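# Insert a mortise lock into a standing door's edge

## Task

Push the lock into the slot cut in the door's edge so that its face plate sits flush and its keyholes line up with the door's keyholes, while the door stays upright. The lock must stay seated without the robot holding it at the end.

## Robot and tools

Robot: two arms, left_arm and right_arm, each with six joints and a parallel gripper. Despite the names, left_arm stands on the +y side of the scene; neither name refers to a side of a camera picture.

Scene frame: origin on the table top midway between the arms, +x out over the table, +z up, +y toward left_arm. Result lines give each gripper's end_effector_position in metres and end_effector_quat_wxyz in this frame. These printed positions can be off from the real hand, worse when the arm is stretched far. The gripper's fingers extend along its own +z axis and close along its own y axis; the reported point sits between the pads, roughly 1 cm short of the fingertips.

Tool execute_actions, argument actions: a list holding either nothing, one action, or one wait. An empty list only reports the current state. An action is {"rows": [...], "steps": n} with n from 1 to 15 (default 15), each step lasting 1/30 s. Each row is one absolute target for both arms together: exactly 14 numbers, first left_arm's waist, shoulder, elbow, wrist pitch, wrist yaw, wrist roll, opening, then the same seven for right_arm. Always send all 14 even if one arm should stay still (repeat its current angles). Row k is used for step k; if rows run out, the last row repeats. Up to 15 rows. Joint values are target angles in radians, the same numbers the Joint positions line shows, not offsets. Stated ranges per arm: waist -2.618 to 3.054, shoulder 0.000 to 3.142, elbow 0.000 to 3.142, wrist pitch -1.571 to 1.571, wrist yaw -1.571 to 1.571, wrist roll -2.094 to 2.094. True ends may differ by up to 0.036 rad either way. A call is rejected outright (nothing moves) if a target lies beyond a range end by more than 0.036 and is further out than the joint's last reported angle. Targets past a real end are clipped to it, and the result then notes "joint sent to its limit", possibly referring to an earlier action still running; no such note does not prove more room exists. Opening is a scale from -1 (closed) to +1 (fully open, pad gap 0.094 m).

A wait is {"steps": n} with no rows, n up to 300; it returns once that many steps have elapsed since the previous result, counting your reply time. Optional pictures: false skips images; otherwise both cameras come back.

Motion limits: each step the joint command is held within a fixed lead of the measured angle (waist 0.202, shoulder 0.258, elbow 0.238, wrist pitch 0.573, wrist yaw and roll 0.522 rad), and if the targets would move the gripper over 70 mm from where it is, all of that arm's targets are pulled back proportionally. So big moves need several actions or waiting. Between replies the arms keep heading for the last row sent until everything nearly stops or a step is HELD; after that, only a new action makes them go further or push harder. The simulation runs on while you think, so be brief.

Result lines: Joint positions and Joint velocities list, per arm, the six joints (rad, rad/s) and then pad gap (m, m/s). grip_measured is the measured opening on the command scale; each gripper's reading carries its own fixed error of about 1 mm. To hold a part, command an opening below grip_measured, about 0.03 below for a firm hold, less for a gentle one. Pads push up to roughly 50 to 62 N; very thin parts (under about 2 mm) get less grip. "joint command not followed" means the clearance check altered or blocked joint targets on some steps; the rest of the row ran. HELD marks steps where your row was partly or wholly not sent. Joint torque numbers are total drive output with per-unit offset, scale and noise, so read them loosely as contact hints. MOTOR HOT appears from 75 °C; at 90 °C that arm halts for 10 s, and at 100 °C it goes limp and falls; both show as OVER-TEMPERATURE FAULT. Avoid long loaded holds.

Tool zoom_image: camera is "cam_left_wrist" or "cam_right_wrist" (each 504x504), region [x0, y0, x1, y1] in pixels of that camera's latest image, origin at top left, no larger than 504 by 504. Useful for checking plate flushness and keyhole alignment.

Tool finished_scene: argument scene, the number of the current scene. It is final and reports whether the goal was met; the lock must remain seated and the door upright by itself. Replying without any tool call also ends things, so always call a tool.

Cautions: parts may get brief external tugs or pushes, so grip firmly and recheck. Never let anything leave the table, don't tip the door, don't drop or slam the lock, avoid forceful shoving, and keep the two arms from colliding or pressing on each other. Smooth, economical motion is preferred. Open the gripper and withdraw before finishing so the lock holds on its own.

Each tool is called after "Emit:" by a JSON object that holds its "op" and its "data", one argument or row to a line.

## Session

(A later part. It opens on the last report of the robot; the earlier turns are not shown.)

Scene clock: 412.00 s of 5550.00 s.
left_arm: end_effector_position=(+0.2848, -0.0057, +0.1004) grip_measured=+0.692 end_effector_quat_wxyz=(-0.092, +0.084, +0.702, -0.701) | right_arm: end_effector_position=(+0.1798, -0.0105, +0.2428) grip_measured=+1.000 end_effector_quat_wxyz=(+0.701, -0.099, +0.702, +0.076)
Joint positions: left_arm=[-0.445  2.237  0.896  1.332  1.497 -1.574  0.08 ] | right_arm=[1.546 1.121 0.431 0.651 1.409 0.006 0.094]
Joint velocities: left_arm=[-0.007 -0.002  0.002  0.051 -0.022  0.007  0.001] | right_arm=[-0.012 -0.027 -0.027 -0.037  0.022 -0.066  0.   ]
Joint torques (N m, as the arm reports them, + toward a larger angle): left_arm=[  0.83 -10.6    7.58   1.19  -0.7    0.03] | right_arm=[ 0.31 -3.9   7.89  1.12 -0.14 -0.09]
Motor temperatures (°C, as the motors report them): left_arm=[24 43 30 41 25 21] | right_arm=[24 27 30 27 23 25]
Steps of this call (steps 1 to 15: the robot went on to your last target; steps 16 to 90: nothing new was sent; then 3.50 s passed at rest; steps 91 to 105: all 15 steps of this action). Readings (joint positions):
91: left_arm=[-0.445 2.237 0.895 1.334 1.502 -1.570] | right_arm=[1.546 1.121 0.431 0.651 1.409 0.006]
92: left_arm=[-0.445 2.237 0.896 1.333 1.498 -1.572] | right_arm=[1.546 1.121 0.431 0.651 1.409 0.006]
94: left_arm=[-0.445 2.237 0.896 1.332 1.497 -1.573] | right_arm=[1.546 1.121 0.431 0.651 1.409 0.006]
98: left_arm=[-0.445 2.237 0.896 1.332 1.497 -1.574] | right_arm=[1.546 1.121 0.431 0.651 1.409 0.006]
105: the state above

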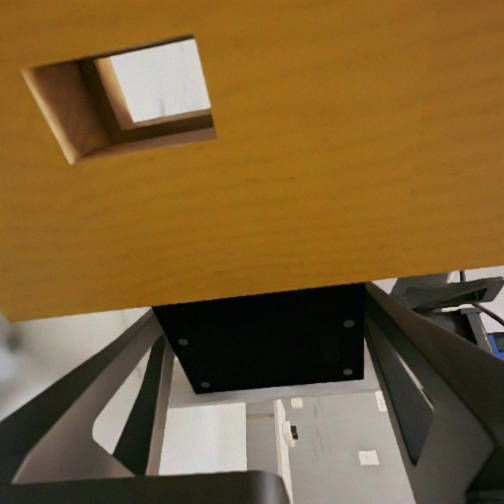

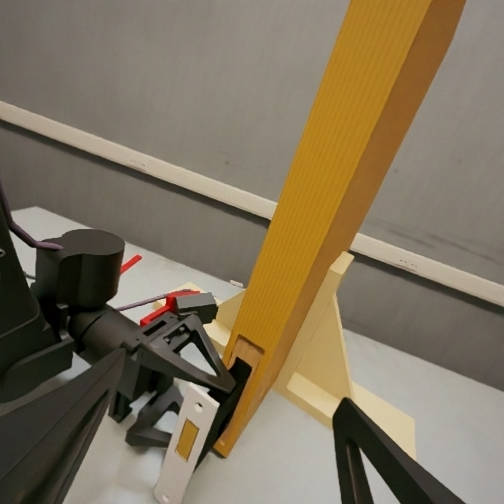

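Emit:
{"op": "execute_actions", "data": {
  "actions": [
    {"rows":[[-0.445,2.17,0.915,1.345,1.51,-1.57,0.63,1.55,1.1,0.45,0.65,1.40,0,1]]}
  ],
  "pictures": false
}}

Emit:
{"op": "execute_actions", "data": {
  "actions": [
    {"rows":[[-0.44,2.19,0.925,1.34,1.44,-1.57,0.63,1.55,1.1,0.45,0.65,1.40,0,1]]}
  ]
}}

Emit:
{"op": "zoom_image", "data": {
  "camera": "cam_right_wrist",
  "region": [180,320,300,440]
}}

Scene clock: 422.57 s of 5550.00 s.
left_arm: end_effector_position=(+0.2846, -0.0057, +0.1052) grip_measured=+0.692 end_effector_quat_wxyz=(-0.093, +0.085, +0.702, -0.701) | right_arm: end_effector_position=(+0.1798, -0.0105, +0.2428) grip_measured=+1.000 end_effector_quat_wxyz=(+0.701, -0.099, +0.702, +0.076)
Joint positions: left_arm=[-0.445  2.22   0.896  1.315  1.5   -1.574  0.08 ] | right_arm=[1.546 1.121 0.431 0.651 1.409 0.006 0.094]
Joint velocities: left_arm=[-0.007 -0.012  0.037 -0.066  0.037 -0.022  0.   ] | right_arm=[ 0.017  0.017  0.012  0.051 -0.007  0.022  0.   ]
Joint torques (N m, as the arm reports them, + toward a larger angle): left_arm=[  0.01 -13.95   5.76   1.18   0.06   0.03] | right_arm=[ 0.6  -4.04  8.07  1.16 -0.14 -0.07]
Motor temperatures (°C, as the motors report them): left_arm=[24 42 31 40 25 21] | right_arm=[24 27 30 28 23 25]
Steps of this call (steps 1 to 15: the robot went on to your last target; steps 16 to 90: nothing new was sent; then 7.07 s passed at rest; steps 91 to 105: all 15 steps of this action). Readings (joint positions):
91: left_arm=[-0.445 2.235 0.896 1.329 1.499 -1.574] | right_arm=[1.546 1.121 0.431 0.651 1.409 0.006]
92: left_arm=[-0.445 2.232 0.896 1.324 1.499 -1.574] | right_arm=[1.546 1.121 0.431 0.651 1.409 0.006]
94: left_arm=[-0.445 2.226 0.896 1.319 1.500 -1.574] | right_arm=[1.546 1.121 0.431 0.651 1.409 0.006]
98: left_arm=[-0.445 2.220 0.896 1.318 1.500 -1.574] | right_arm=[1.546 1.121 0.431 0.651 1.409 0.006]
105: the state above

Scene clock: 423.07 s of 5550.00 s.
left_arm: end_effector_position=(+0.2931, -0.0076, +0.1042) grip_measured=+0.692 end_effector_quat_wxyz=(-0.079, +0.064, +0.705, -0.702) | right_arm: end_effector_position=(+0.1798, -0.0105, +0.2428) grip_measured=+1.000 end_effector_quat_wxyz=(+0.701, -0.099, +0.702, +0.076)
Joint positions: left_arm=[-0.445  2.22   0.896  1.305  1.451 -1.574  0.08 ] | right_arm=[1.546 1.121 0.431 0.651 1.409 0.006 0.094]
Joint velocities: left_arm=[ 0.002 -0.002  0.017  0.037  0.007  0.051 -0.   ] | right_arm=[-0.002  0.007  0.007  0.022 -0.007 -0.037  0.   ]
Joint torques (N m, as the arm reports them, + toward a larger angle): left_arm=[  0.39 -12.17   6.55   1.28  -0.14   0.02] | right_arm=[ 0.44 -3.99  7.99  1.17 -0.05 -0.03]
Motor temperatures (°C, as the motors report them): left_arm=[24 42 31 40 25 21] | right_arm=[24 27 30 28 23 25]
Steps of this call (steps 1 to 15: all 15 steps of this action). Readings (joint positions):
1: left_arm=[-0.445 2.220 0.896 1.314 1.495 -1.574] | right_arm=[1.546 1.121 0.431 0.651 1.409 0.006]
2: left_arm=[-0.445 2.220 0.896 1.313 1.486 -1.574] | right_arm=[1.546 1.121 0.431 0.651 1.409 0.006]
4: left_arm=[-0.445 2.220 0.896 1.311 1.472 -1.574] | right_arm=[1.546 1.121 0.431 0.651 1.409 0.006]
8: left_arm=[-0.445 2.220 0.896 1.308 1.458 -1.574] | right_arm=[1.546 1.121 0.431 0.651 1.409 0.006]
15: the state above

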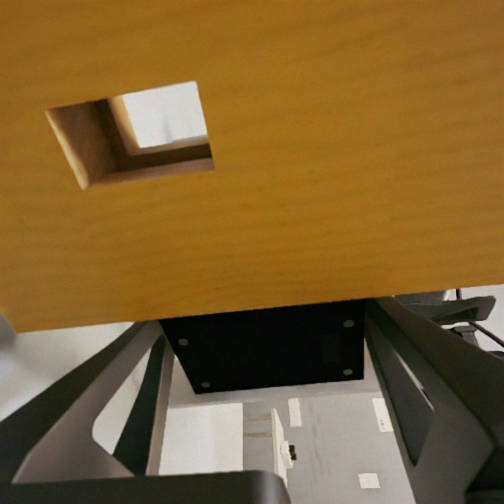

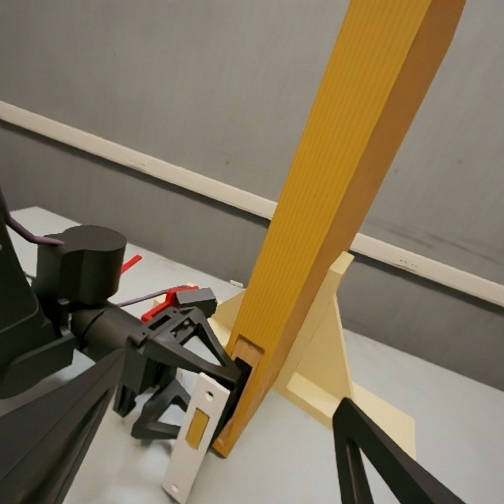

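Region (180, 320, 300, 440) of cam_right_wrist's 504x504 image, scaled by 4.200, with more detail than that image has.

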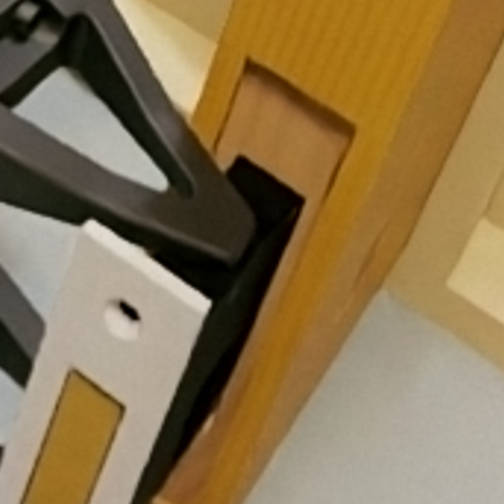

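Emit:
{"op": "execute_actions", "data": {
  "actions": [
    {"rows":[[-0.44,2.20,0.95,1.34,1.42,-1.57,0.63,1.5,1.6,0.45,1.15,1.5,0,-1]]}
  ],
  "pictures": false
}}

Emit:
{"op": "execute_actions", "data": {
  "actions": [
    {"rows":[[-0.44,2.20,0.95,1.34,1.42,-1.57,0.63,1.42,2.06,0.47,1.54,1.5,0,-1]]}
  ],
  "pictures": false
}}

Emit:
{"op": "execute_actions", "data": {
  "actions": [
    {"steps":20}
  ]
}}

Scene clock: 439.13 s of 5550.00 s.
left_arm: end_effector_position=(+0.2971, -0.0088, +0.1062) grip_measured=+0.692 end_effector_quat_wxyz=(-0.074, +0.064, +0.705, -0.703) | right_arm: end_effector_position=(+0.1887, +0.0218, +0.1775) grip_measured=-0.978 end_effector_quat_wxyz=(+0.705, -0.059, +0.706, +0.035)
Joint positions: left_arm=[-0.445  2.22   0.908  1.3    1.443 -1.574  0.08 ] | right_arm=[1.508 1.619 0.453 1.128 1.486 0.003 0.001]
Joint velocities: left_arm=[ 0.012  0.012 -0.007  0.037 -0.037 -0.007 -0.   ] | right_arm=[ 0.002  0.002 -0.007  0.212 -0.007  0.007  0.   ]
Joint torques (N m, as the arm reports them, + toward a larger angle): left_arm=[  0.38 -11.36   7.64   1.33  -0.25   0.01] | right_arm=[-0.84 -6.6   4.72  1.07  0.08 -0.06]
Motor temperatures (°C, as the motors report them): left_arm=[24 44 31 40 25 21] | right_arm=[24 27 31 28 23 25]
Steps of this call (steps 1 to 15: the robot went on to your last target; steps 16 to 90: nothing new was sent; then 12.57 s passed at rest; steps 91 to 105: all 15 steps of this action). Readings (joint positions):
91: left_arm=[-0.445 2.220 0.898 1.305 1.450 -1.574] | right_arm=[1.539 1.159 0.431 0.737 1.429 0.003]
92: left_arm=[-0.445 2.220 0.901 1.303 1.447 -1.574] | right_arm=[1.525 1.232 0.442 0.840 1.446 0.003]
94: left_arm=[-0.445 2.220 0.907 1.301 1.443 -1.574] | right_arm=[1.510 1.404 0.453 0.974 1.462 0.003]
98: left_arm=[-0.445 2.220 0.908 1.300 1.443 -1.574] | right_arm=[1.508 1.617 0.453 1.044 1.469 0.003]
105: the state above

Scene clock: 439.63 s of 5550.00 s.
left_arm: end_effector_position=(+0.2971, -0.0088, +0.1062) grip_measured=+0.692 end_effector_quat_wxyz=(-0.074, +0.064, +0.705, -0.703) | right_arm: end_effector_position=(+0.2124, +0.0209, +0.0956) grip_measured=-0.978 end_effector_quat_wxyz=(+0.705, -0.044, +0.708, -0.014)
Joint positions: left_arm=[-0.445  2.22   0.908  1.3    1.443 -1.574  0.08 ] | right_arm=[1.423 2.076 0.471 1.521 1.491 0.001 0.001]
Joint velocities: left_arm=[ 0.017 -0.012  0.002  0.022 -0.007 -0.022 -0.001] | right_arm=[ 0.002  0.017 -0.012  0.125 -0.022  0.022  0.001]
Joint torques (N m, as the arm reports them, + toward a larger angle): left_arm=[  0.41 -11.34   7.62   1.33  -0.25   0.02] | right_arm=[-0.24 -8.28  2.67  1.03  0.12 -0.02]
Motor temperatures (°C, as the motors report them): left_arm=[24 44 31 40 25 21] | right_arm=[24 27 30 28 23 25]
Steps of this call (steps 1 to 15: all 15 steps of this action). Readings (joint positions):
1: left_arm=[-0.445 2.220 0.908 1.300 1.443 -1.574] | right_arm=[1.497 1.655 0.454 1.209 1.490 0.001]
2: left_arm=[-0.445 2.220 0.908 1.300 1.443 -1.574] | right_arm=[1.473 1.723 0.464 1.298 1.491 0.001]
4: left_arm=[-0.445 2.220 0.908 1.300 1.443 -1.574] | right_arm=[1.435 1.892 0.471 1.402 1.491 0.001]
8: left_arm=[-0.445 2.220 0.908 1.300 1.443 -1.574] | right_arm=[1.423 2.080 0.471 1.444 1.491 0.001]
15: the state above

Scene clock: 440.30 s of 5550.00 s.
left_arm: end_effector_position=(+0.2971, -0.0088, +0.1062) grip_measured=+0.692 end_effector_quat_wxyz=(-0.074, +0.064, +0.705, -0.703) | right_arm: end_effector_position=(+0.2124, +0.0210, +0.0972) grip_measured=-0.978 end_effector_quat_wxyz=(+0.705, -0.037, +0.708, -0.007)
Joint positions: left_arm=[-0.445  2.22   0.908  1.3    1.443 -1.574  0.08 ] | right_arm=[1.423 2.076 0.471 1.54  1.491 0.001 0.001]
Joint velocities: left_arm=[-0.012 -0.002 -0.012 -0.022 -0.081  0.022  0.   ] | right_arm=[ 0.007 -0.002 -0.032 -0.007 -0.022 -0.051 -0.   ]
Joint torques (N m, as the arm reports them, + toward a larger angle): left_arm=[  0.39 -11.36   7.62   1.33  -0.26   0.02] | right_arm=[-0.04 -8.17  2.44  1.11  0.1  -0.07]
Motor temperatures (°C, as the motors report them): left_arm=[24 44 31 40 25 21] | right_arm=[24 27 30 28 23 25]
Steps of this call (steps 1 to 20: the robot went on to your last target). Readings (joint positions):
1: left_arm=[-0.445 2.220 0.908 1.300 1.443 -1.574] | right_arm=[1.423 2.076 0.471 1.525 1.491 0.001]
2: left_arm=[-0.445 2.220 0.908 1.300 1.443 -1.574] | right_arm=[1.423 2.076 0.471 1.528 1.491 0.001]
4: left_arm=[-0.445 2.220 0.908 1.300 1.443 -1.574] | right_arm=[1.423 2.076 0.471 1.533 1.491 0.001]
8: left_arm=[-0.445 2.220 0.908 1.300 1.443 -1.574] | right_arm=[1.423 2.076 0.471 1.537 1.491 0.001]
20: the state above

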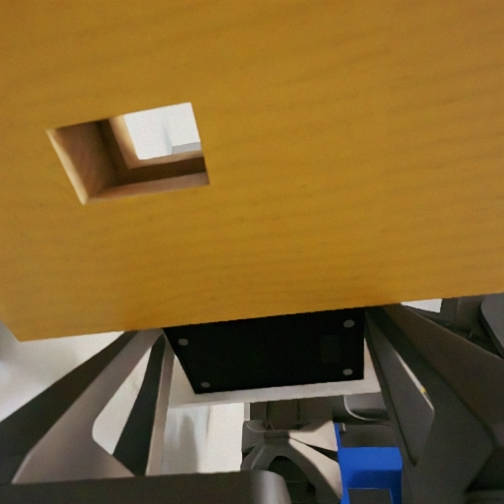

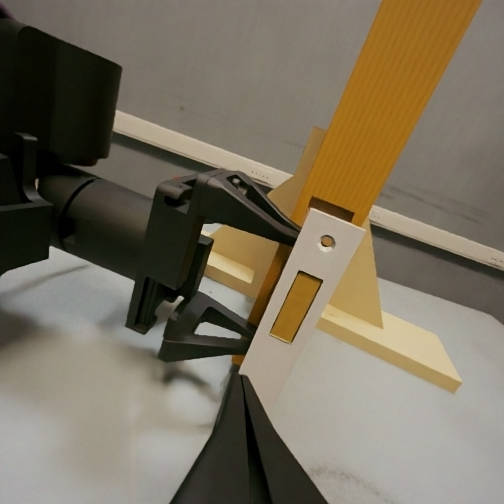

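Emit:
{"op": "execute_actions", "data": {
  "actions": [
    {"rows":[[-0.44,2.20,0.94,1.34,1.435,-1.57,0.63,1.29,2.06,0.5,1.54,1.45,0,0.1]]}
  ]
}}

Scene clock: 446.50 s of 5550.00 s.
left_arm: end_effector_position=(+0.2971, -0.0088, +0.1062) grip_measured=+0.692 end_effector_quat_wxyz=(-0.074, +0.064, +0.705, -0.703) | right_arm: end_effector_position=(+0.2495, -0.0006, +0.0977) grip_measured=+0.098 end_effector_quat_wxyz=(+0.704, +0.003, +0.709, -0.043)
Joint positions: left_arm=[-0.445  2.22   0.908  1.3    1.443 -1.574  0.08 ] | right_arm=[1.285 2.076 0.476 1.541 1.46  0.001 0.052]
Joint velocities: left_arm=[-0.017  0.012  0.007 -0.007  0.022  0.066 -0.   ] | right_arm=[-0.002 -0.002  0.017  0.081 -0.066  0.095 -0.002]
Joint torques (N m, as the arm reports them, + toward a larger angle): left_arm=[  0.39 -11.37   6.83   1.33  -0.1    0.02] | right_arm=[ 0.64 -8.44  4.49  1.08 -0.09 -0.07]
Motor temperatures (°C, as the motors report them): left_arm=[24 43 31 40 25 21] | right_arm=[24 29 29 28 23 25]
Steps of this call (steps 1 to 15: the robot went on to your last target; steps 16 to 90: nothing new was sent; then 2.70 s passed at rest; steps 91 to 105: all 15 steps of this action). Readings (joint positions):
91: left_arm=[-0.445 2.220 0.908 1.300 1.443 -1.574] | right_arm=[1.408 2.076 0.471 1.540 1.483 0.001]
92: left_arm=[-0.445 2.220 0.908 1.300 1.443 -1.574] | right_arm=[1.376 2.076 0.474 1.540 1.475 0.001]
94: left_arm=[-0.445 2.220 0.908 1.300 1.443 -1.574] | right_arm=[1.310 2.076 0.476 1.541 1.470 0.001]
98: left_arm=[-0.445 2.220 0.908 1.300 1.443 -1.574] | right_arm=[1.285 2.076 0.476 1.541 1.465 0.001]
105: the state above

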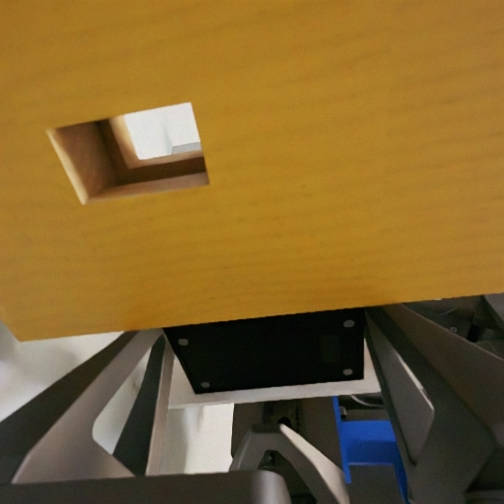

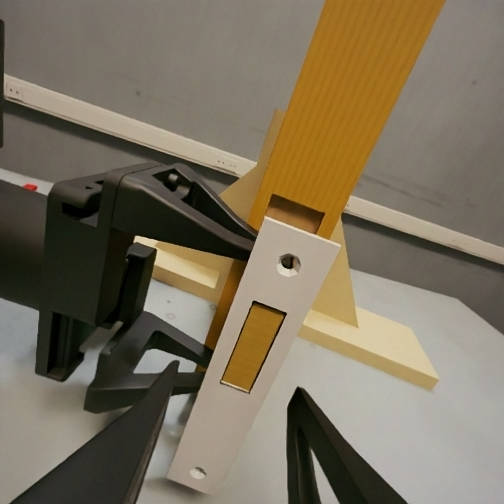

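Emit:
{"op": "execute_actions", "data": {
  "actions": [
    {"rows":[[-0.44,2.20,0.94,1.34,1.435,-1.57,0.63,1.165,2.08,0.535,1.54,1.33,0.05,0.1]]}
  ]
}}

Emit:
{"op": "execute_actions", "data": {
  "actions": [
    {"rows":[[-0.44,2.20,0.94,1.34,1.435,-1.57,0.63,1.165,2.08,0.535,1.54,1.33,0.05,-0.58]]}
  ]
}}

Scene clock: 455.30 s of 5550.00 s.
left_arm: end_effector_position=(+0.2971, -0.0088, +0.1062) grip_measured=+0.692 end_effector_quat_wxyz=(-0.074, +0.064, +0.705, -0.703) | right_arm: end_effector_position=(+0.2847, -0.0011, +0.1027) grip_measured=+0.098 end_effector_quat_wxyz=(+0.705, +0.032, +0.708, -0.019)
Joint positions: left_arm=[-0.445  2.22   0.908  1.3    1.443 -1.574  0.08 ] | right_arm=[1.161 2.076 0.512 1.544 1.343 0.038 0.052]
Joint velocities: left_arm=[-0.002 -0.017 -0.027 -0.022 -0.051 -0.007  0.   ] | right_arm=[-0.007 -0.012  0.007 -0.066 -0.051 -0.051 -0.001]
Joint torques (N m, as the arm reports them, + toward a larger angle): left_arm=[  0.4  -11.36   6.86   1.33  -0.1    0.02] | right_arm=[ 0.25 -7.37  4.74  1.1  -0.14  0.09]
Motor temperatures (°C, as the motors report them): left_arm=[24 43 31 40 25 21] | right_arm=[24 30 28 28 23 25]
Steps of this call (steps 1 to 15: the robot went on to your last target; steps 16 to 90: nothing new was sent; then 5.30 s passed at rest; steps 91 to 105: all 15 steps of this action). Readings (joint positions):
91: left_arm=[-0.445 2.220 0.908 1.300 1.443 -1.574] | right_arm=[1.271 2.076 0.480 1.541 1.439 0.008]
92: left_arm=[-0.445 2.220 0.908 1.300 1.443 -1.574] | right_arm=[1.242 2.076 0.490 1.541 1.417 0.014]
94: left_arm=[-0.445 2.220 0.908 1.300 1.443 -1.574] | right_arm=[1.184 2.076 0.508 1.542 1.388 0.023]
98: left_arm=[-0.445 2.220 0.908 1.300 1.443 -1.574] | right_arm=[1.161 2.076 0.512 1.544 1.360 0.033]
105: the state above

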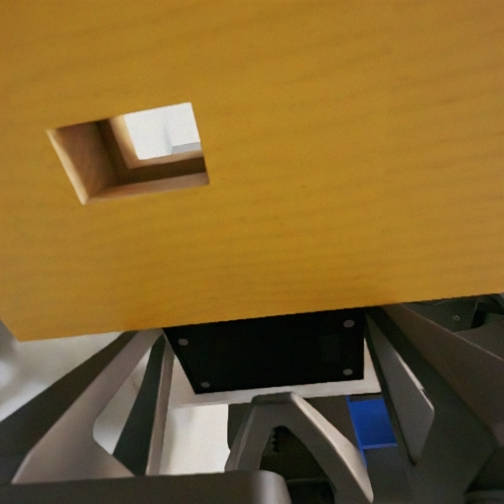

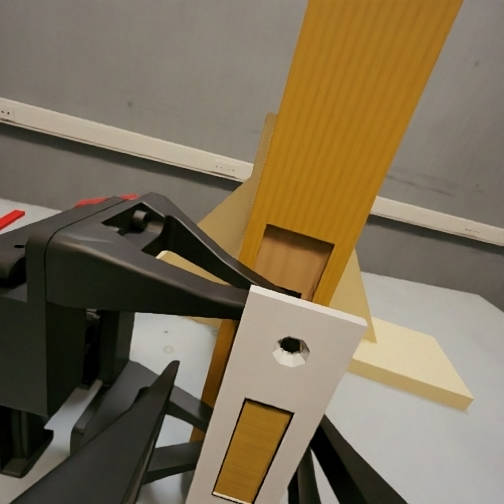

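Scene clock: 455.80 s of 5550.00 s.
left_arm: end_effector_position=(+0.2969, -0.0089, +0.1057) grip_measured=+0.692 end_effector_quat_wxyz=(-0.075, +0.063, +0.705, -0.702) | right_arm: end_effector_position=(+0.2847, -0.0047, +0.1018) grip_measured=-0.511 end_effector_quat_wxyz=(+0.704, +0.030, +0.709, -0.034)
Joint positions: left_arm=[-0.445  2.22   0.908  1.295  1.443 -1.57   0.08 ] | right_arm=[1.16  2.076 0.512 1.535 1.362 0.023 0.023]
Joint velocities: left_arm=[-0.007  0.007  0.002  0.022  0.022  0.022 -0.001] | right_arm=[-0.002  0.007  0.007 -0.022 -0.066 -0.007  0.001]
Joint torques (N m, as the arm reports them, + toward a larger angle): left_arm=[  0.41 -11.34   6.82   1.38  -0.1   -0.02] | right_arm=[ 0.27 -7.16  4.63  1.22 -0.29  0.14]
Motor temperatures (°C, as the motors report them): left_arm=[24 43 31 40 25 21] | right_arm=[24 30 28 28 23 25]
Steps of this call (steps 1 to 15: all 15 steps of this action). Readings (joint positions):
1: left_arm=[-0.445 2.220 0.908 1.300 1.443 -1.574] | right_arm=[1.161 2.076 0.512 1.544 1.342 0.038]
2: left_arm=[-0.445 2.220 0.908 1.300 1.443 -1.574] | right_arm=[1.161 2.076 0.512 1.544 1.342 0.038]
4: left_arm=[-0.445 2.220 0.908 1.297 1.443 -1.571] | right_arm=[1.160 2.076 0.512 1.535 1.362 0.023]
8: left_arm=[-0.445 2.220 0.908 1.295 1.443 -1.570] | right_arm=[1.160 2.076 0.512 1.535 1.362 0.023]
15: the state above

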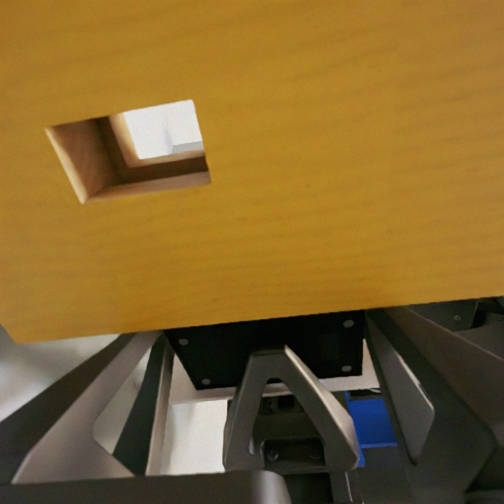

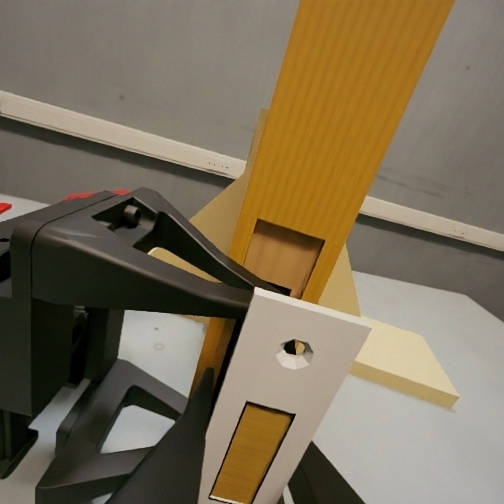

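Emit:
{"op": "execute_actions", "data": {
  "actions": [
    {"rows":[[-0.44,2.20,0.92,1.32,1.445,-1.57,1,1.165,2.07,0.545,1.54,1.355,0.03,-0.58]]}
  ],
  "pictures": false
}}

Emit:
{"op": "execute_actions", "data": {
  "actions": [
    {"rows":[[-0.30,2.16,0.82,1.36,1.56,-1.57,1,1.165,2.07,0.545,1.54,1.355,0.03,-0.58]]}
  ],
  "pictures": false
}}

Emit:
{"op": "execute_actions", "data": {
  "actions": [
    {"rows":[[-0.15,2.0,0.6,1.42,1.56,-1.57,1,1.10,2.08,0.57,1.54,1.28,0.03,-0.58]]}
  ]
}}

Scene clock: 466.47 s of 5550.00 s.
left_arm: end_effector_position=(+0.2963, -0.0088, +0.1058) grip_measured=+1.000 end_effector_quat_wxyz=(-0.077, +0.064, +0.705, -0.702) | right_arm: end_effector_position=(+0.2846, -0.0052, +0.1009) grip_measured=-0.511 end_effector_quat_wxyz=(+0.703, +0.028, +0.709, -0.038)
Joint positions: left_arm=[-0.445  2.22   0.908  1.295  1.446 -1.572  0.094] | right_arm=[1.16  2.076 0.512 1.526 1.364 0.022 0.023]
Joint velocities: left_arm=[ 0.002 -0.007  0.002 -0.051 -0.022  0.007  0.   ] | right_arm=[ 0.007  0.017 -0.007  0.051  0.037 -0.007  0.   ]
Joint torques (N m, as the arm reports them, + toward a larger angle): left_arm=[  0.43 -11.37   5.3    1.19  -0.02   0.  ] | right_arm=[ 0.65 -7.84  5.22  1.3  -0.1   0.02]
Motor temperatures (°C, as the motors report them): left_arm=[24 44 31 40 25 21] | right_arm=[24 30 28 29 23 25]
Steps of this call (steps 1 to 15: the robot went on to your last target; steps 16 to 90: nothing new was sent; then 7.17 s passed at rest; steps 91 to 105: all 15 steps of this action). Readings (joint positions):
91: left_arm=[-0.445 2.220 0.908 1.294 1.446 -1.571] | right_arm=[1.160 2.076 0.512 1.534 1.365 0.022]
92: left_arm=[-0.445 2.220 0.908 1.294 1.446 -1.571] | right_arm=[1.160 2.076 0.512 1.530 1.365 0.022]
94: left_arm=[-0.445 2.220 0.908 1.295 1.446 -1.572] | right_arm=[1.160 2.076 0.512 1.526 1.364 0.022]
98: left_arm=[-0.445 2.220 0.908 1.295 1.446 -1.572] | right_arm=[1.160 2.076 0.512 1.526 1.364 0.022]
105: the state above

Scene clock: 466.97 s of 5550.00 s.
left_arm: end_effector_position=(+0.3020, +0.0477, +0.1013) grip_measured=+1.000 end_effector_quat_wxyz=(-0.068, +0.033, +0.707, -0.703) | right_arm: end_effector_position=(+0.2846, -0.0052, +0.1009) grip_measured=-0.511 end_effector_quat_wxyz=(+0.703, +0.028, +0.709, -0.038)
Joint positions: left_arm=[-0.292  2.195  0.825  1.326  1.543 -1.576  0.094] | right_arm=[1.16  2.076 0.512 1.526 1.364 0.022 0.023]
Joint velocities: left_arm=[-0.012  0.007  0.007 -0.037  0.037 -0.11   0.   ] | right_arm=[-0.007 -0.007 -0.002 -0.007  0.022  0.066 -0.001]
Joint torques (N m, as the arm reports them, + toward a larger angle): left_arm=[ -0.72 -12.22   3.61   1.21   0.11   0.03] | right_arm=[ 0.46 -7.95  5.29  1.34 -0.11  0.  ]
Motor temperatures (°C, as the motors report them): left_arm=[24 44 31 40 25 21] | right_arm=[24 30 28 29 23 25]
Steps of this call (steps 1 to 15: all 15 steps of this action). Readings (joint positions):
1: left_arm=[-0.431 2.215 0.896 1.300 1.460 -1.573] | right_arm=[1.160 2.076 0.512 1.526 1.364 0.022]
2: left_arm=[-0.405 2.205 0.871 1.306 1.480 -1.573] | right_arm=[1.160 2.076 0.512 1.526 1.364 0.022]
4: left_arm=[-0.335 2.195 0.835 1.315 1.508 -1.574] | right_arm=[1.160 2.076 0.512 1.526 1.364 0.022]
8: left_arm=[-0.284 2.195 0.825 1.320 1.526 -1.576] | right_arm=[1.160 2.076 0.512 1.526 1.364 0.022]
15: the state above

Scene clock: 467.47 s of 5550.00 s.
left_arm: end_effector_position=(+0.2810, +0.0994, +0.1195) grip_measured=+1.000 end_effector_quat_wxyz=(-0.017, -0.015, +0.707, -0.707) | right_arm: end_effector_position=(+0.3008, -0.0086, +0.1025) grip_measured=-0.511 end_effector_quat_wxyz=(+0.703, +0.036, +0.709, -0.041)
Joint positions: left_arm=[-0.142  2.025  0.602  1.386  1.553 -1.578  0.094] | right_arm=[1.104 2.076 0.531 1.513 1.323 0.023 0.023]
Joint velocities: left_arm=[ 0.002 -0.007  0.012  0.022 -0.066 -0.037  0.   ] | right_arm=[ 0.007  0.012 -0.007 -0.066 -0.037 -0.007 -0.001]
Joint torques (N m, as the arm reports them, + toward a larger angle): left_arm=[-0.62 -9.72  3.58  1.21  0.05  0.06] | right_arm=[-0.59 -7.42  5.75  1.43 -0.38  0.02]
Motor temperatures (°C, as the motors report them): left_arm=[24 44 31 40 25 21] | right_arm=[24 30 28 29 23 25]
Steps of this call (steps 1 to 15: all 15 steps of this action). Readings (joint positions):
1: left_arm=[-0.277 2.170 0.790 1.326 1.532 -1.577] | right_arm=[1.154 2.076 0.515 1.525 1.360 0.023]
2: left_arm=[-0.248 2.122 0.718 1.333 1.535 -1.577] | right_arm=[1.141 2.076 0.519 1.523 1.352 0.023]
4: left_arm=[-0.174 2.048 0.620 1.357 1.550 -1.578] | right_arm=[1.114 2.076 0.528 1.518 1.333 0.023]
8: left_arm=[-0.142 2.025 0.602 1.382 1.553 -1.578] | right_arm=[1.104 2.076 0.531 1.513 1.323 0.023]
15: the state above

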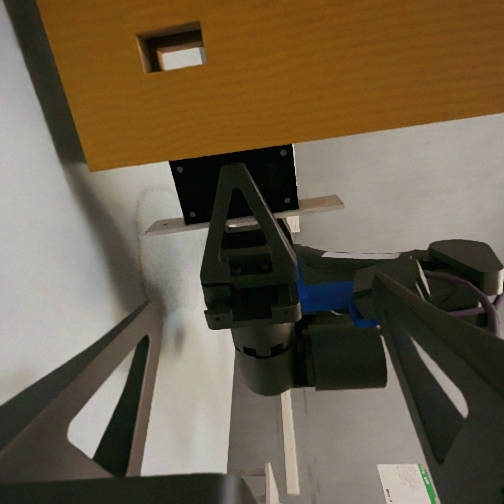

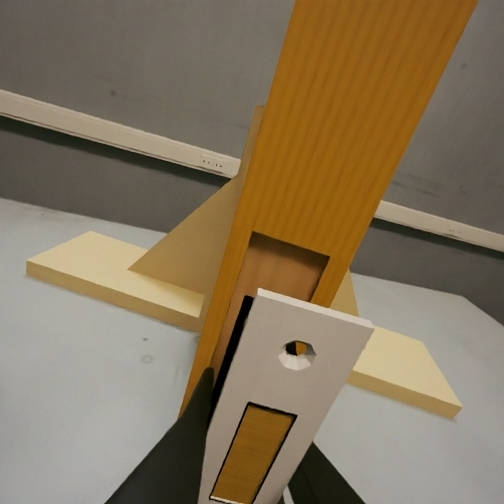

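Emit:
{"op": "execute_actions", "data": {
  "actions": [
    {"rows":[[-0.15,2.0,0.6,1.42,1.56,-1.57,1,1.10,2.08,0.55,1.54,1.32,0.03,-0.1]]}
  ],
  "pictures": false
}}

Emit:
{"op": "execute_actions", "data": {
  "actions": [
    {"rows":[[-0.15,2.0,0.6,1.42,1.56,-1.57,1,1.25,2.08,0.475,1.54,1.46,0.03,-0.1]]}
  ],
  "pictures": false
}}

Emit:
{"op": "execute_actions", "data": {
  "actions": [
    {"rows":[[-0.15,2.0,0.6,1.42,1.56,-1.57,1,1.25,2.08,0.5,1.54,1.46,0.03,-1]]}
  ]
}}

Emit:
{"op": "execute_actions", "data": {
  "actions": [
    {"rows":[[-0.15,2.0,0.6,1.42,1.56,-1.57,1,1.15,2.09,0.53,1.54,1.35,0.03,-1]]}
  ]
}}

Scene clock: 478.77 s of 5550.00 s.
left_arm: end_effector_position=(+0.2810, +0.0994, +0.1195) grip_measured=+1.000 end_effector_quat_wxyz=(-0.016, -0.015, +0.707, -0.707) | right_arm: end_effector_position=(+0.3008, -0.0086, +0.1055) grip_measured=-0.102 end_effector_quat_wxyz=(+0.706, +0.045, +0.706, -0.032)
Joint positions: left_arm=[-0.142  2.025  0.602  1.387  1.553 -1.578  0.094] | right_arm=[1.104 2.076 0.531 1.539 1.324 0.023 0.042]
Joint velocities: left_arm=[-0.022 -0.012 -0.002 -0.066 -0.037  0.007  0.   ] | right_arm=[-0.002  0.007 -0.007 -0.066 -0.066  0.081  0.002]
Joint torques (N m, as the arm reports them, + toward a larger angle): left_arm=[-0.65 -9.73  3.59  1.21  0.07  0.07] | right_arm=[-0.43 -7.18  4.36  1.15 -0.07  0.04]
Motor temperatures (°C, as the motors report them): left_arm=[24 42 29 39 25 21] | right_arm=[24 30 28 29 23 25]
Steps of this call (steps 1 to 15: the robot went on to your last target; steps 16 to 90: nothing new was sent; then 7.80 s passed at rest; steps 91 to 105: all 15 steps of this action). Readings (joint positions):
91: left_arm=[-0.142 2.025 0.602 1.387 1.553 -1.578] | right_arm=[1.104 2.076 0.531 1.514 1.324 0.023]
92: left_arm=[-0.142 2.025 0.602 1.387 1.553 -1.578] | right_arm=[1.104 2.076 0.531 1.520 1.324 0.023]
94: left_arm=[-0.142 2.025 0.602 1.387 1.553 -1.578] | right_arm=[1.104 2.076 0.531 1.527 1.324 0.023]
98: left_arm=[-0.142 2.025 0.602 1.387 1.553 -1.578] | right_arm=[1.104 2.076 0.531 1.535 1.324 0.023]
105: the state above

Scene clock: 479.27 s of 5550.00 s.
left_arm: end_effector_position=(+0.2810, +0.0994, +0.1196) grip_measured=+1.000 end_effector_quat_wxyz=(-0.016, -0.014, +0.707, -0.707) | right_arm: end_effector_position=(+0.2581, +0.0002, +0.1008) grip_measured=-0.102 end_effector_quat_wxyz=(+0.705, +0.024, +0.708, -0.033)
Joint positions: left_arm=[-0.142  2.025  0.602  1.387  1.553 -1.578  0.094] | right_arm=[1.255 2.076 0.497 1.544 1.447 0.023 0.042]
Joint velocities: left_arm=[-0.012  0.002  0.002  0.051  0.022 -0.037  0.   ] | right_arm=[ 0.012  0.002  0.002  0.051 -0.007  0.022 -0.001]
Joint torques (N m, as the arm reports them, + toward a larger angle): left_arm=[-0.68 -9.69  3.58  1.21  0.06  0.06] | right_arm=[-0.66 -7.15  1.07  1.11  0.1   0.02]
Motor temperatures (°C, as the motors report them): left_arm=[24 42 29 39 25 21] | right_arm=[24 30 28 29 23 25]
Steps of this call (steps 1 to 15: all 15 steps of this action). Readings (joint positions):
1: left_arm=[-0.142 2.025 0.602 1.387 1.553 -1.578] | right_arm=[1.120 2.076 0.528 1.540 1.345 0.023]
2: left_arm=[-0.142 2.025 0.602 1.387 1.553 -1.578] | right_arm=[1.155 2.076 0.518 1.543 1.369 0.023]
4: left_arm=[-0.142 2.025 0.602 1.387 1.553 -1.578] | right_arm=[1.228 2.076 0.503 1.544 1.398 0.023]
8: left_arm=[-0.142 2.025 0.602 1.387 1.553 -1.578] | right_arm=[1.255 2.076 0.497 1.544 1.431 0.023]
15: the state above

Scene clock: 479.77 s of 5550.00 s.
left_arm: end_effector_position=(+0.2810, +0.0994, +0.1196) grip_measured=+1.000 end_effector_quat_wxyz=(-0.016, -0.014, +0.707, -0.707) | right_arm: end_effector_position=(+0.2577, -0.0018, +0.1008) grip_measured=-0.893 end_effector_quat_wxyz=(+0.705, +0.027, +0.708, -0.038)
Joint positions: left_arm=[-0.142  2.025  0.602  1.387  1.553 -1.578  0.094] | right_arm=[1.257 2.076 0.497 1.542 1.459 0.021 0.005]
Joint velocities: left_arm=[ 0.007 -0.002  0.002  0.022  0.022  0.007  0.   ] | right_arm=[-0.002  0.007 -0.007  0.037 -0.022 -0.037  0.   ]
Joint torques (N m, as the arm reports them, + toward a larger angle): left_arm=[-0.66 -9.71  3.59  1.2   0.06  0.06] | right_arm=[-0.73 -6.92  3.01  1.12 -0.01  0.08]
Motor temperatures (°C, as the motors report them): left_arm=[24 42 29 39 25 21] | right_arm=[24 30 28 29 23 25]
Steps of this call (steps 1 to 15: all 15 steps of this action). Readings (joint positions):
1: left_arm=[-0.142 2.025 0.602 1.387 1.553 -1.578] | right_arm=[1.255 2.076 0.497 1.544 1.448 0.023]
2: left_arm=[-0.142 2.025 0.602 1.387 1.553 -1.578] | right_arm=[1.255 2.076 0.497 1.544 1.451 0.022]
4: left_arm=[-0.142 2.025 0.602 1.387 1.553 -1.578] | right_arm=[1.256 2.076 0.497 1.542 1.454 0.022]
8: left_arm=[-0.142 2.025 0.602 1.387 1.553 -1.578] | right_arm=[1.257 2.076 0.497 1.542 1.459 0.021]
15: the state above

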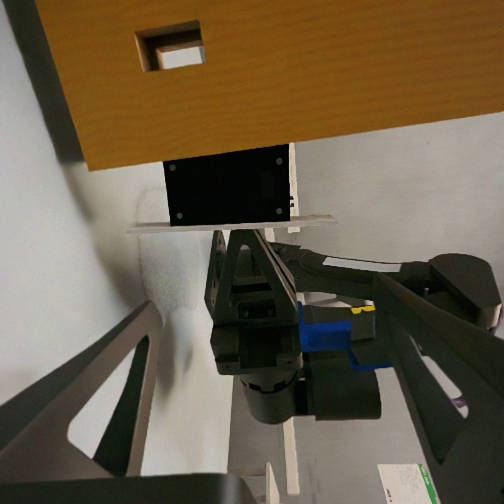

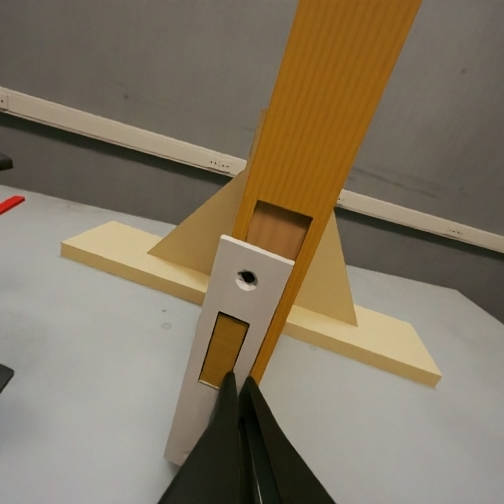

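Scene clock: 480.27 s of 5550.00 s.
left_arm: end_effector_position=(+0.2810, +0.0994, +0.1196) grip_measured=+1.000 end_effector_quat_wxyz=(-0.016, -0.014, +0.707, -0.707) | right_arm: end_effector_position=(+0.2823, -0.0086, +0.1035) grip_measured=-0.893 end_effector_quat_wxyz=(+0.706, +0.042, +0.707, -0.035)
Joint positions: left_arm=[-0.142  2.025  0.602  1.387  1.553 -1.578  0.094] | right_arm=[1.166 2.076 0.506 1.56  1.385 0.021 0.005]
Joint velocities: left_arm=[ 0.007 -0.002 -0.007 -0.007  0.022 -0.007  0.   ] | right_arm=[-0.002 -0.002 -0.007  0.022 -0.007  0.066 -0.001]
Joint torques (N m, as the arm reports them, + toward a larger angle): left_arm=[-0.66 -9.69  3.56  1.21  0.07  0.06] | right_arm=[-1.47 -6.4   4.43  0.94 -0.36  0.08]
Motor temperatures (°C, as the motors report them): left_arm=[24 42 29 39 25 21] | right_arm=[24 30 28 29 23 25]
Steps of this call (steps 1 to 15: all 15 steps of this action). Readings (joint positions):
1: left_arm=[-0.142 2.025 0.602 1.387 1.553 -1.578] | right_arm=[1.247 2.076 0.497 1.545 1.449 0.021]
2: left_arm=[-0.142 2.025 0.602 1.387 1.553 -1.578] | right_arm=[1.234 2.076 0.499 1.555 1.436 0.021]
4: left_arm=[-0.142 2.025 0.602 1.387 1.553 -1.578] | right_arm=[1.195 2.076 0.504 1.557 1.409 0.021]
8: left_arm=[-0.142 2.025 0.602 1.387 1.553 -1.578] | right_arm=[1.166 2.076 0.506 1.560 1.385 0.021]
15: the state above

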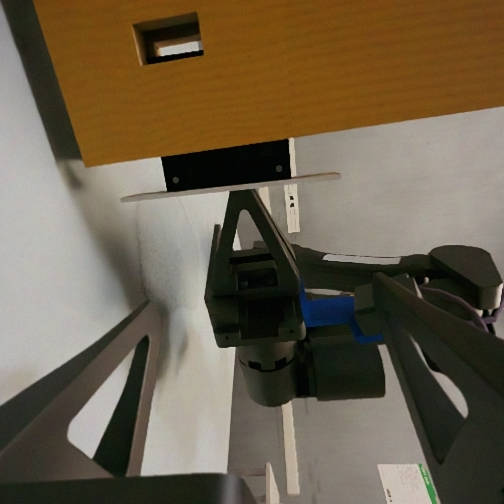

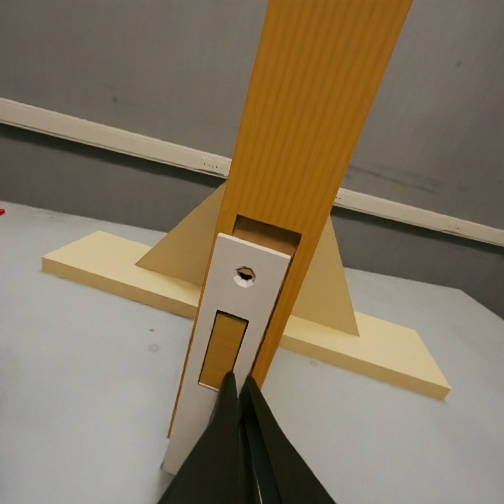

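Emit:
{"op": "execute_actions", "data": {
  "actions": [
    {"rows":[[-0.15,2.0,0.6,1.42,1.56,-1.57,1,1.20,2.09,0.53,1.54,1.385,0.03,-0.8]]}
  ],
  "pictures": false
}}

Emit:
{"op": "execute_actions", "data": {
  "actions": [
    {"rows":[[-0.15,2.0,0.6,1.42,1.56,-1.57,1,1.20,2.09,0.53,1.54,1.345,0.03,-1]]}
  ],
  "pictures": false
}}

Emit:
{"op": "execute_actions", "data": {
  "actions": [
    {"rows":[[-0.15,2.0,0.6,1.42,1.56,-1.57,1,1.11,2.09,0.56,1.54,1.25,0.03,-1]]}
  ]
}}

Emit:
{"op": "execute_actions", "data": {
  "actions": [
    {"rows":[[-0.15,2.0,0.6,1.42,1.56,-1.57,1,1.065,2.1,0.58,1.54,1.21,0.03,-1]]}
  ]
}}

Scene clock: 489.73 s of 5550.00 s.
left_arm: end_effector_position=(+0.2810, +0.0994, +0.1196) grip_measured=+1.000 end_effector_quat_wxyz=(-0.016, -0.014, +0.707, -0.707) | right_arm: end_effector_position=(+0.2751, -0.0021, +0.1034) grip_measured=-0.802 end_effector_quat_wxyz=(+0.706, +0.033, +0.707, -0.027)
Joint positions: left_arm=[-0.142  2.025  0.602  1.387  1.553 -1.578  0.094] | right_arm=[1.194 2.076 0.506 1.558 1.389 0.021 0.009]
Joint velocities: left_arm=[-0.032 -0.012  0.007 -0.095 -0.022  0.022  0.   ] | right_arm=[ 0.012 -0.002  0.012  0.007 -0.066  0.022 -0.001]
Joint torques (N m, as the arm reports them, + toward a larger angle): left_arm=[-0.68 -9.71  3.58  1.21  0.06  0.05] | right_arm=[ 0.46 -6.45  4.54  0.98 -0.08 -0.01]
Motor temperatures (°C, as the motors report them): left_arm=[24 42 29 39 25 21] | right_arm=[24 30 28 29 23 25]
Steps of this call (steps 1 to 15: the robot went on to your last target; steps 16 to 90: nothing new was sent; then 5.97 s passed at rest; steps 91 to 105: all 15 steps of this action). Readings (joint positions):
91: left_arm=[-0.142 2.025 0.602 1.387 1.553 -1.578] | right_arm=[1.170 2.076 0.506 1.560 1.388 0.021]
92: left_arm=[-0.142 2.025 0.602 1.387 1.553 -1.578] | right_arm=[1.176 2.076 0.506 1.559 1.389 0.021]
94: left_arm=[-0.142 2.025 0.602 1.387 1.553 -1.578] | right_arm=[1.189 2.076 0.506 1.558 1.389 0.021]
98: left_arm=[-0.142 2.025 0.602 1.387 1.553 -1.578] | right_arm=[1.194 2.076 0.506 1.558 1.389 0.021]
105: the state above

Scene clock: 490.23 s of 5550.00 s.
left_arm: end_effector_position=(+0.2810, +0.0994, +0.1196) grip_measured=+1.000 end_effector_quat_wxyz=(-0.016, -0.014, +0.707, -0.707) | right_arm: end_effector_position=(+0.2755, +0.0039, +0.1033) grip_measured=-0.978 end_effector_quat_wxyz=(+0.706, +0.021, +0.708, -0.015)
Joint positions: left_arm=[-0.142  2.025  0.602  1.387  1.553 -1.578  0.094] | right_arm=[1.194 2.076 0.506 1.558 1.355 0.021 0.001]
Joint velocities: left_arm=[-0.027  0.007  0.007 -0.022 -0.037 -0.022  0.   ] | right_arm=[-0.002  0.007  0.007  0.007 -0.007  0.022  0.   ]
Joint torques (N m, as the arm reports them, + toward a larger angle): left_arm=[-0.68 -9.72  3.6   1.21  0.06  0.07] | right_arm=[ 0.54 -6.46  4.78  1.02 -0.06  0.05]
Motor temperatures (°C, as the motors report them): left_arm=[24 42 29 39 25 21] | right_arm=[24 30 28 29 23 25]
Steps of this call (steps 1 to 15: all 15 steps of this action). Readings (joint positions):
1: left_arm=[-0.142 2.025 0.602 1.387 1.553 -1.578] | right_arm=[1.194 2.076 0.506 1.558 1.384 0.021]
2: left_arm=[-0.142 2.025 0.602 1.387 1.553 -1.578] | right_arm=[1.194 2.076 0.506 1.558 1.378 0.021]
4: left_arm=[-0.142 2.025 0.602 1.387 1.553 -1.578] | right_arm=[1.194 2.076 0.506 1.558 1.369 0.021]
8: left_arm=[-0.142 2.025 0.602 1.387 1.553 -1.578] | right_arm=[1.194 2.076 0.506 1.558 1.360 0.021]
15: the state above

Scene clock: 490.73 s of 5550.00 s.
left_arm: end_effector_position=(+0.2810, +0.0994, +0.1196) grip_measured=+1.000 end_effector_quat_wxyz=(-0.016, -0.014, +0.707, -0.707) | right_arm: end_effector_position=(+0.2987, +0.0068, +0.1082) grip_measured=-0.978 end_effector_quat_wxyz=(+0.709, +0.024, +0.705, -0.000)
Joint positions: left_arm=[-0.142  2.025  0.602  1.387  1.553 -1.578  0.094] | right_arm=[1.117 2.076 0.535 1.555 1.262 0.021 0.001]
Joint velocities: left_arm=[-0.007  0.002 -0.032 -0.051 -0.022 -0.066  0.   ] | right_arm=[ 0.002 -0.002 -0.007 -0.037 -0.007  0.022  0.   ]
Joint torques (N m, as the arm reports them, + toward a larger angle): left_arm=[-0.68 -9.69  3.58  1.21  0.07  0.07] | right_arm=[-0.6  -6.65  4.99  1.07 -0.11  0.03]
Motor temperatures (°C, as the motors report them): left_arm=[24 42 29 39 25 21] | right_arm=[24 30 28 29 23 25]
Steps of this call (steps 1 to 15: all 15 steps of this action). Readings (joint positions):
1: left_arm=[-0.142 2.025 0.602 1.387 1.553 -1.578] | right_arm=[1.185 2.076 0.509 1.557 1.340 0.021]
2: left_arm=[-0.142 2.025 0.602 1.387 1.553 -1.578] | right_arm=[1.166 2.076 0.518 1.555 1.322 0.021]
4: left_arm=[-0.142 2.025 0.602 1.387 1.553 -1.578] | right_arm=[1.132 2.076 0.532 1.555 1.298 0.021]
8: left_arm=[-0.142 2.025 0.602 1.387 1.553 -1.578] | right_arm=[1.117 2.076 0.535 1.555 1.275 0.021]
15: the state above

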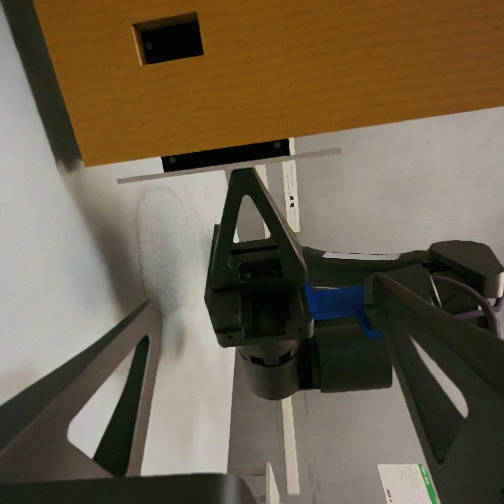

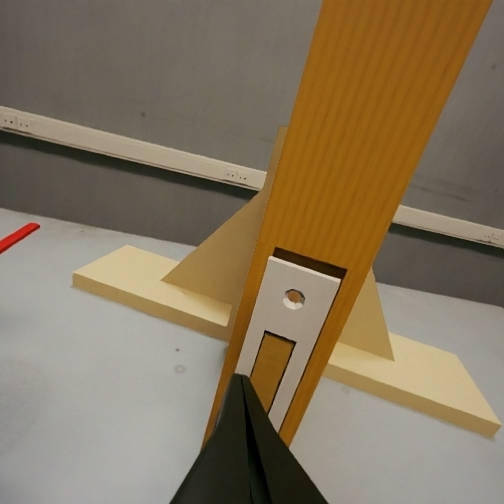

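Scene clock: 491.23 s of 5550.00 s.
left_arm: end_effector_position=(+0.2810, +0.0994, +0.1196) grip_measured=+1.000 end_effector_quat_wxyz=(-0.016, -0.014, +0.707, -0.707) | right_arm: end_effector_position=(+0.3105, +0.0073, +0.1095) grip_measured=-0.978 end_effector_quat_wxyz=(+0.710, +0.026, +0.704, +0.004)
Joint positions: left_arm=[-0.142  2.025  0.602  1.387  1.553 -1.578  0.094] | right_arm=[1.078 2.082 0.552 1.554 1.22  0.021 0.001]
Joint velocities: left_arm=[ 0.002 -0.002 -0.017 -0.037  0.037  0.022  0.   ] | right_arm=[-0.007  0.002  0.012 -0.066 -0.007 -0.066  0.   ]
Joint torques (N m, as the arm reports them, + toward a larger angle): left_arm=[-0.68 -9.69  3.58  1.2   0.06  0.07] | right_arm=[-1.44 -6.39  5.39  1.1  -0.11  0.02]
Motor temperatures (°C, as the motors report them): left_arm=[24 42 29 39 25 21] | right_arm=[24 30 28 29 23 25]
Steps of this call (steps 1 to 15: all 15 steps of this action). Readings (joint positions):
1: left_arm=[-0.142 2.025 0.602 1.387 1.553 -1.578] | right_arm=[1.112 2.077 0.537 1.555 1.255 0.021]
2: left_arm=[-0.142 2.025 0.602 1.387 1.553 -1.578] | right_arm=[1.105 2.078 0.542 1.555 1.247 0.021]
4: left_arm=[-0.142 2.025 0.602 1.387 1.553 -1.578] | right_arm=[1.089 2.081 0.550 1.555 1.235 0.021]
8: left_arm=[-0.142 2.025 0.602 1.387 1.553 -1.578] | right_arm=[1.079 2.082 0.552 1.554 1.224 0.021]
15: the state above

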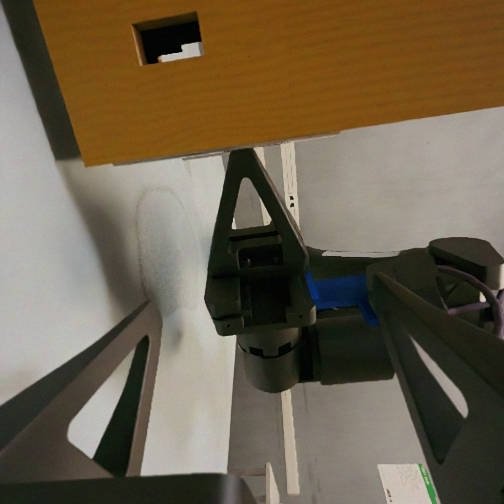

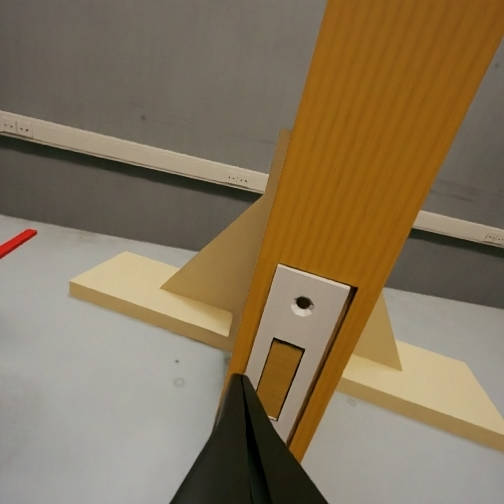

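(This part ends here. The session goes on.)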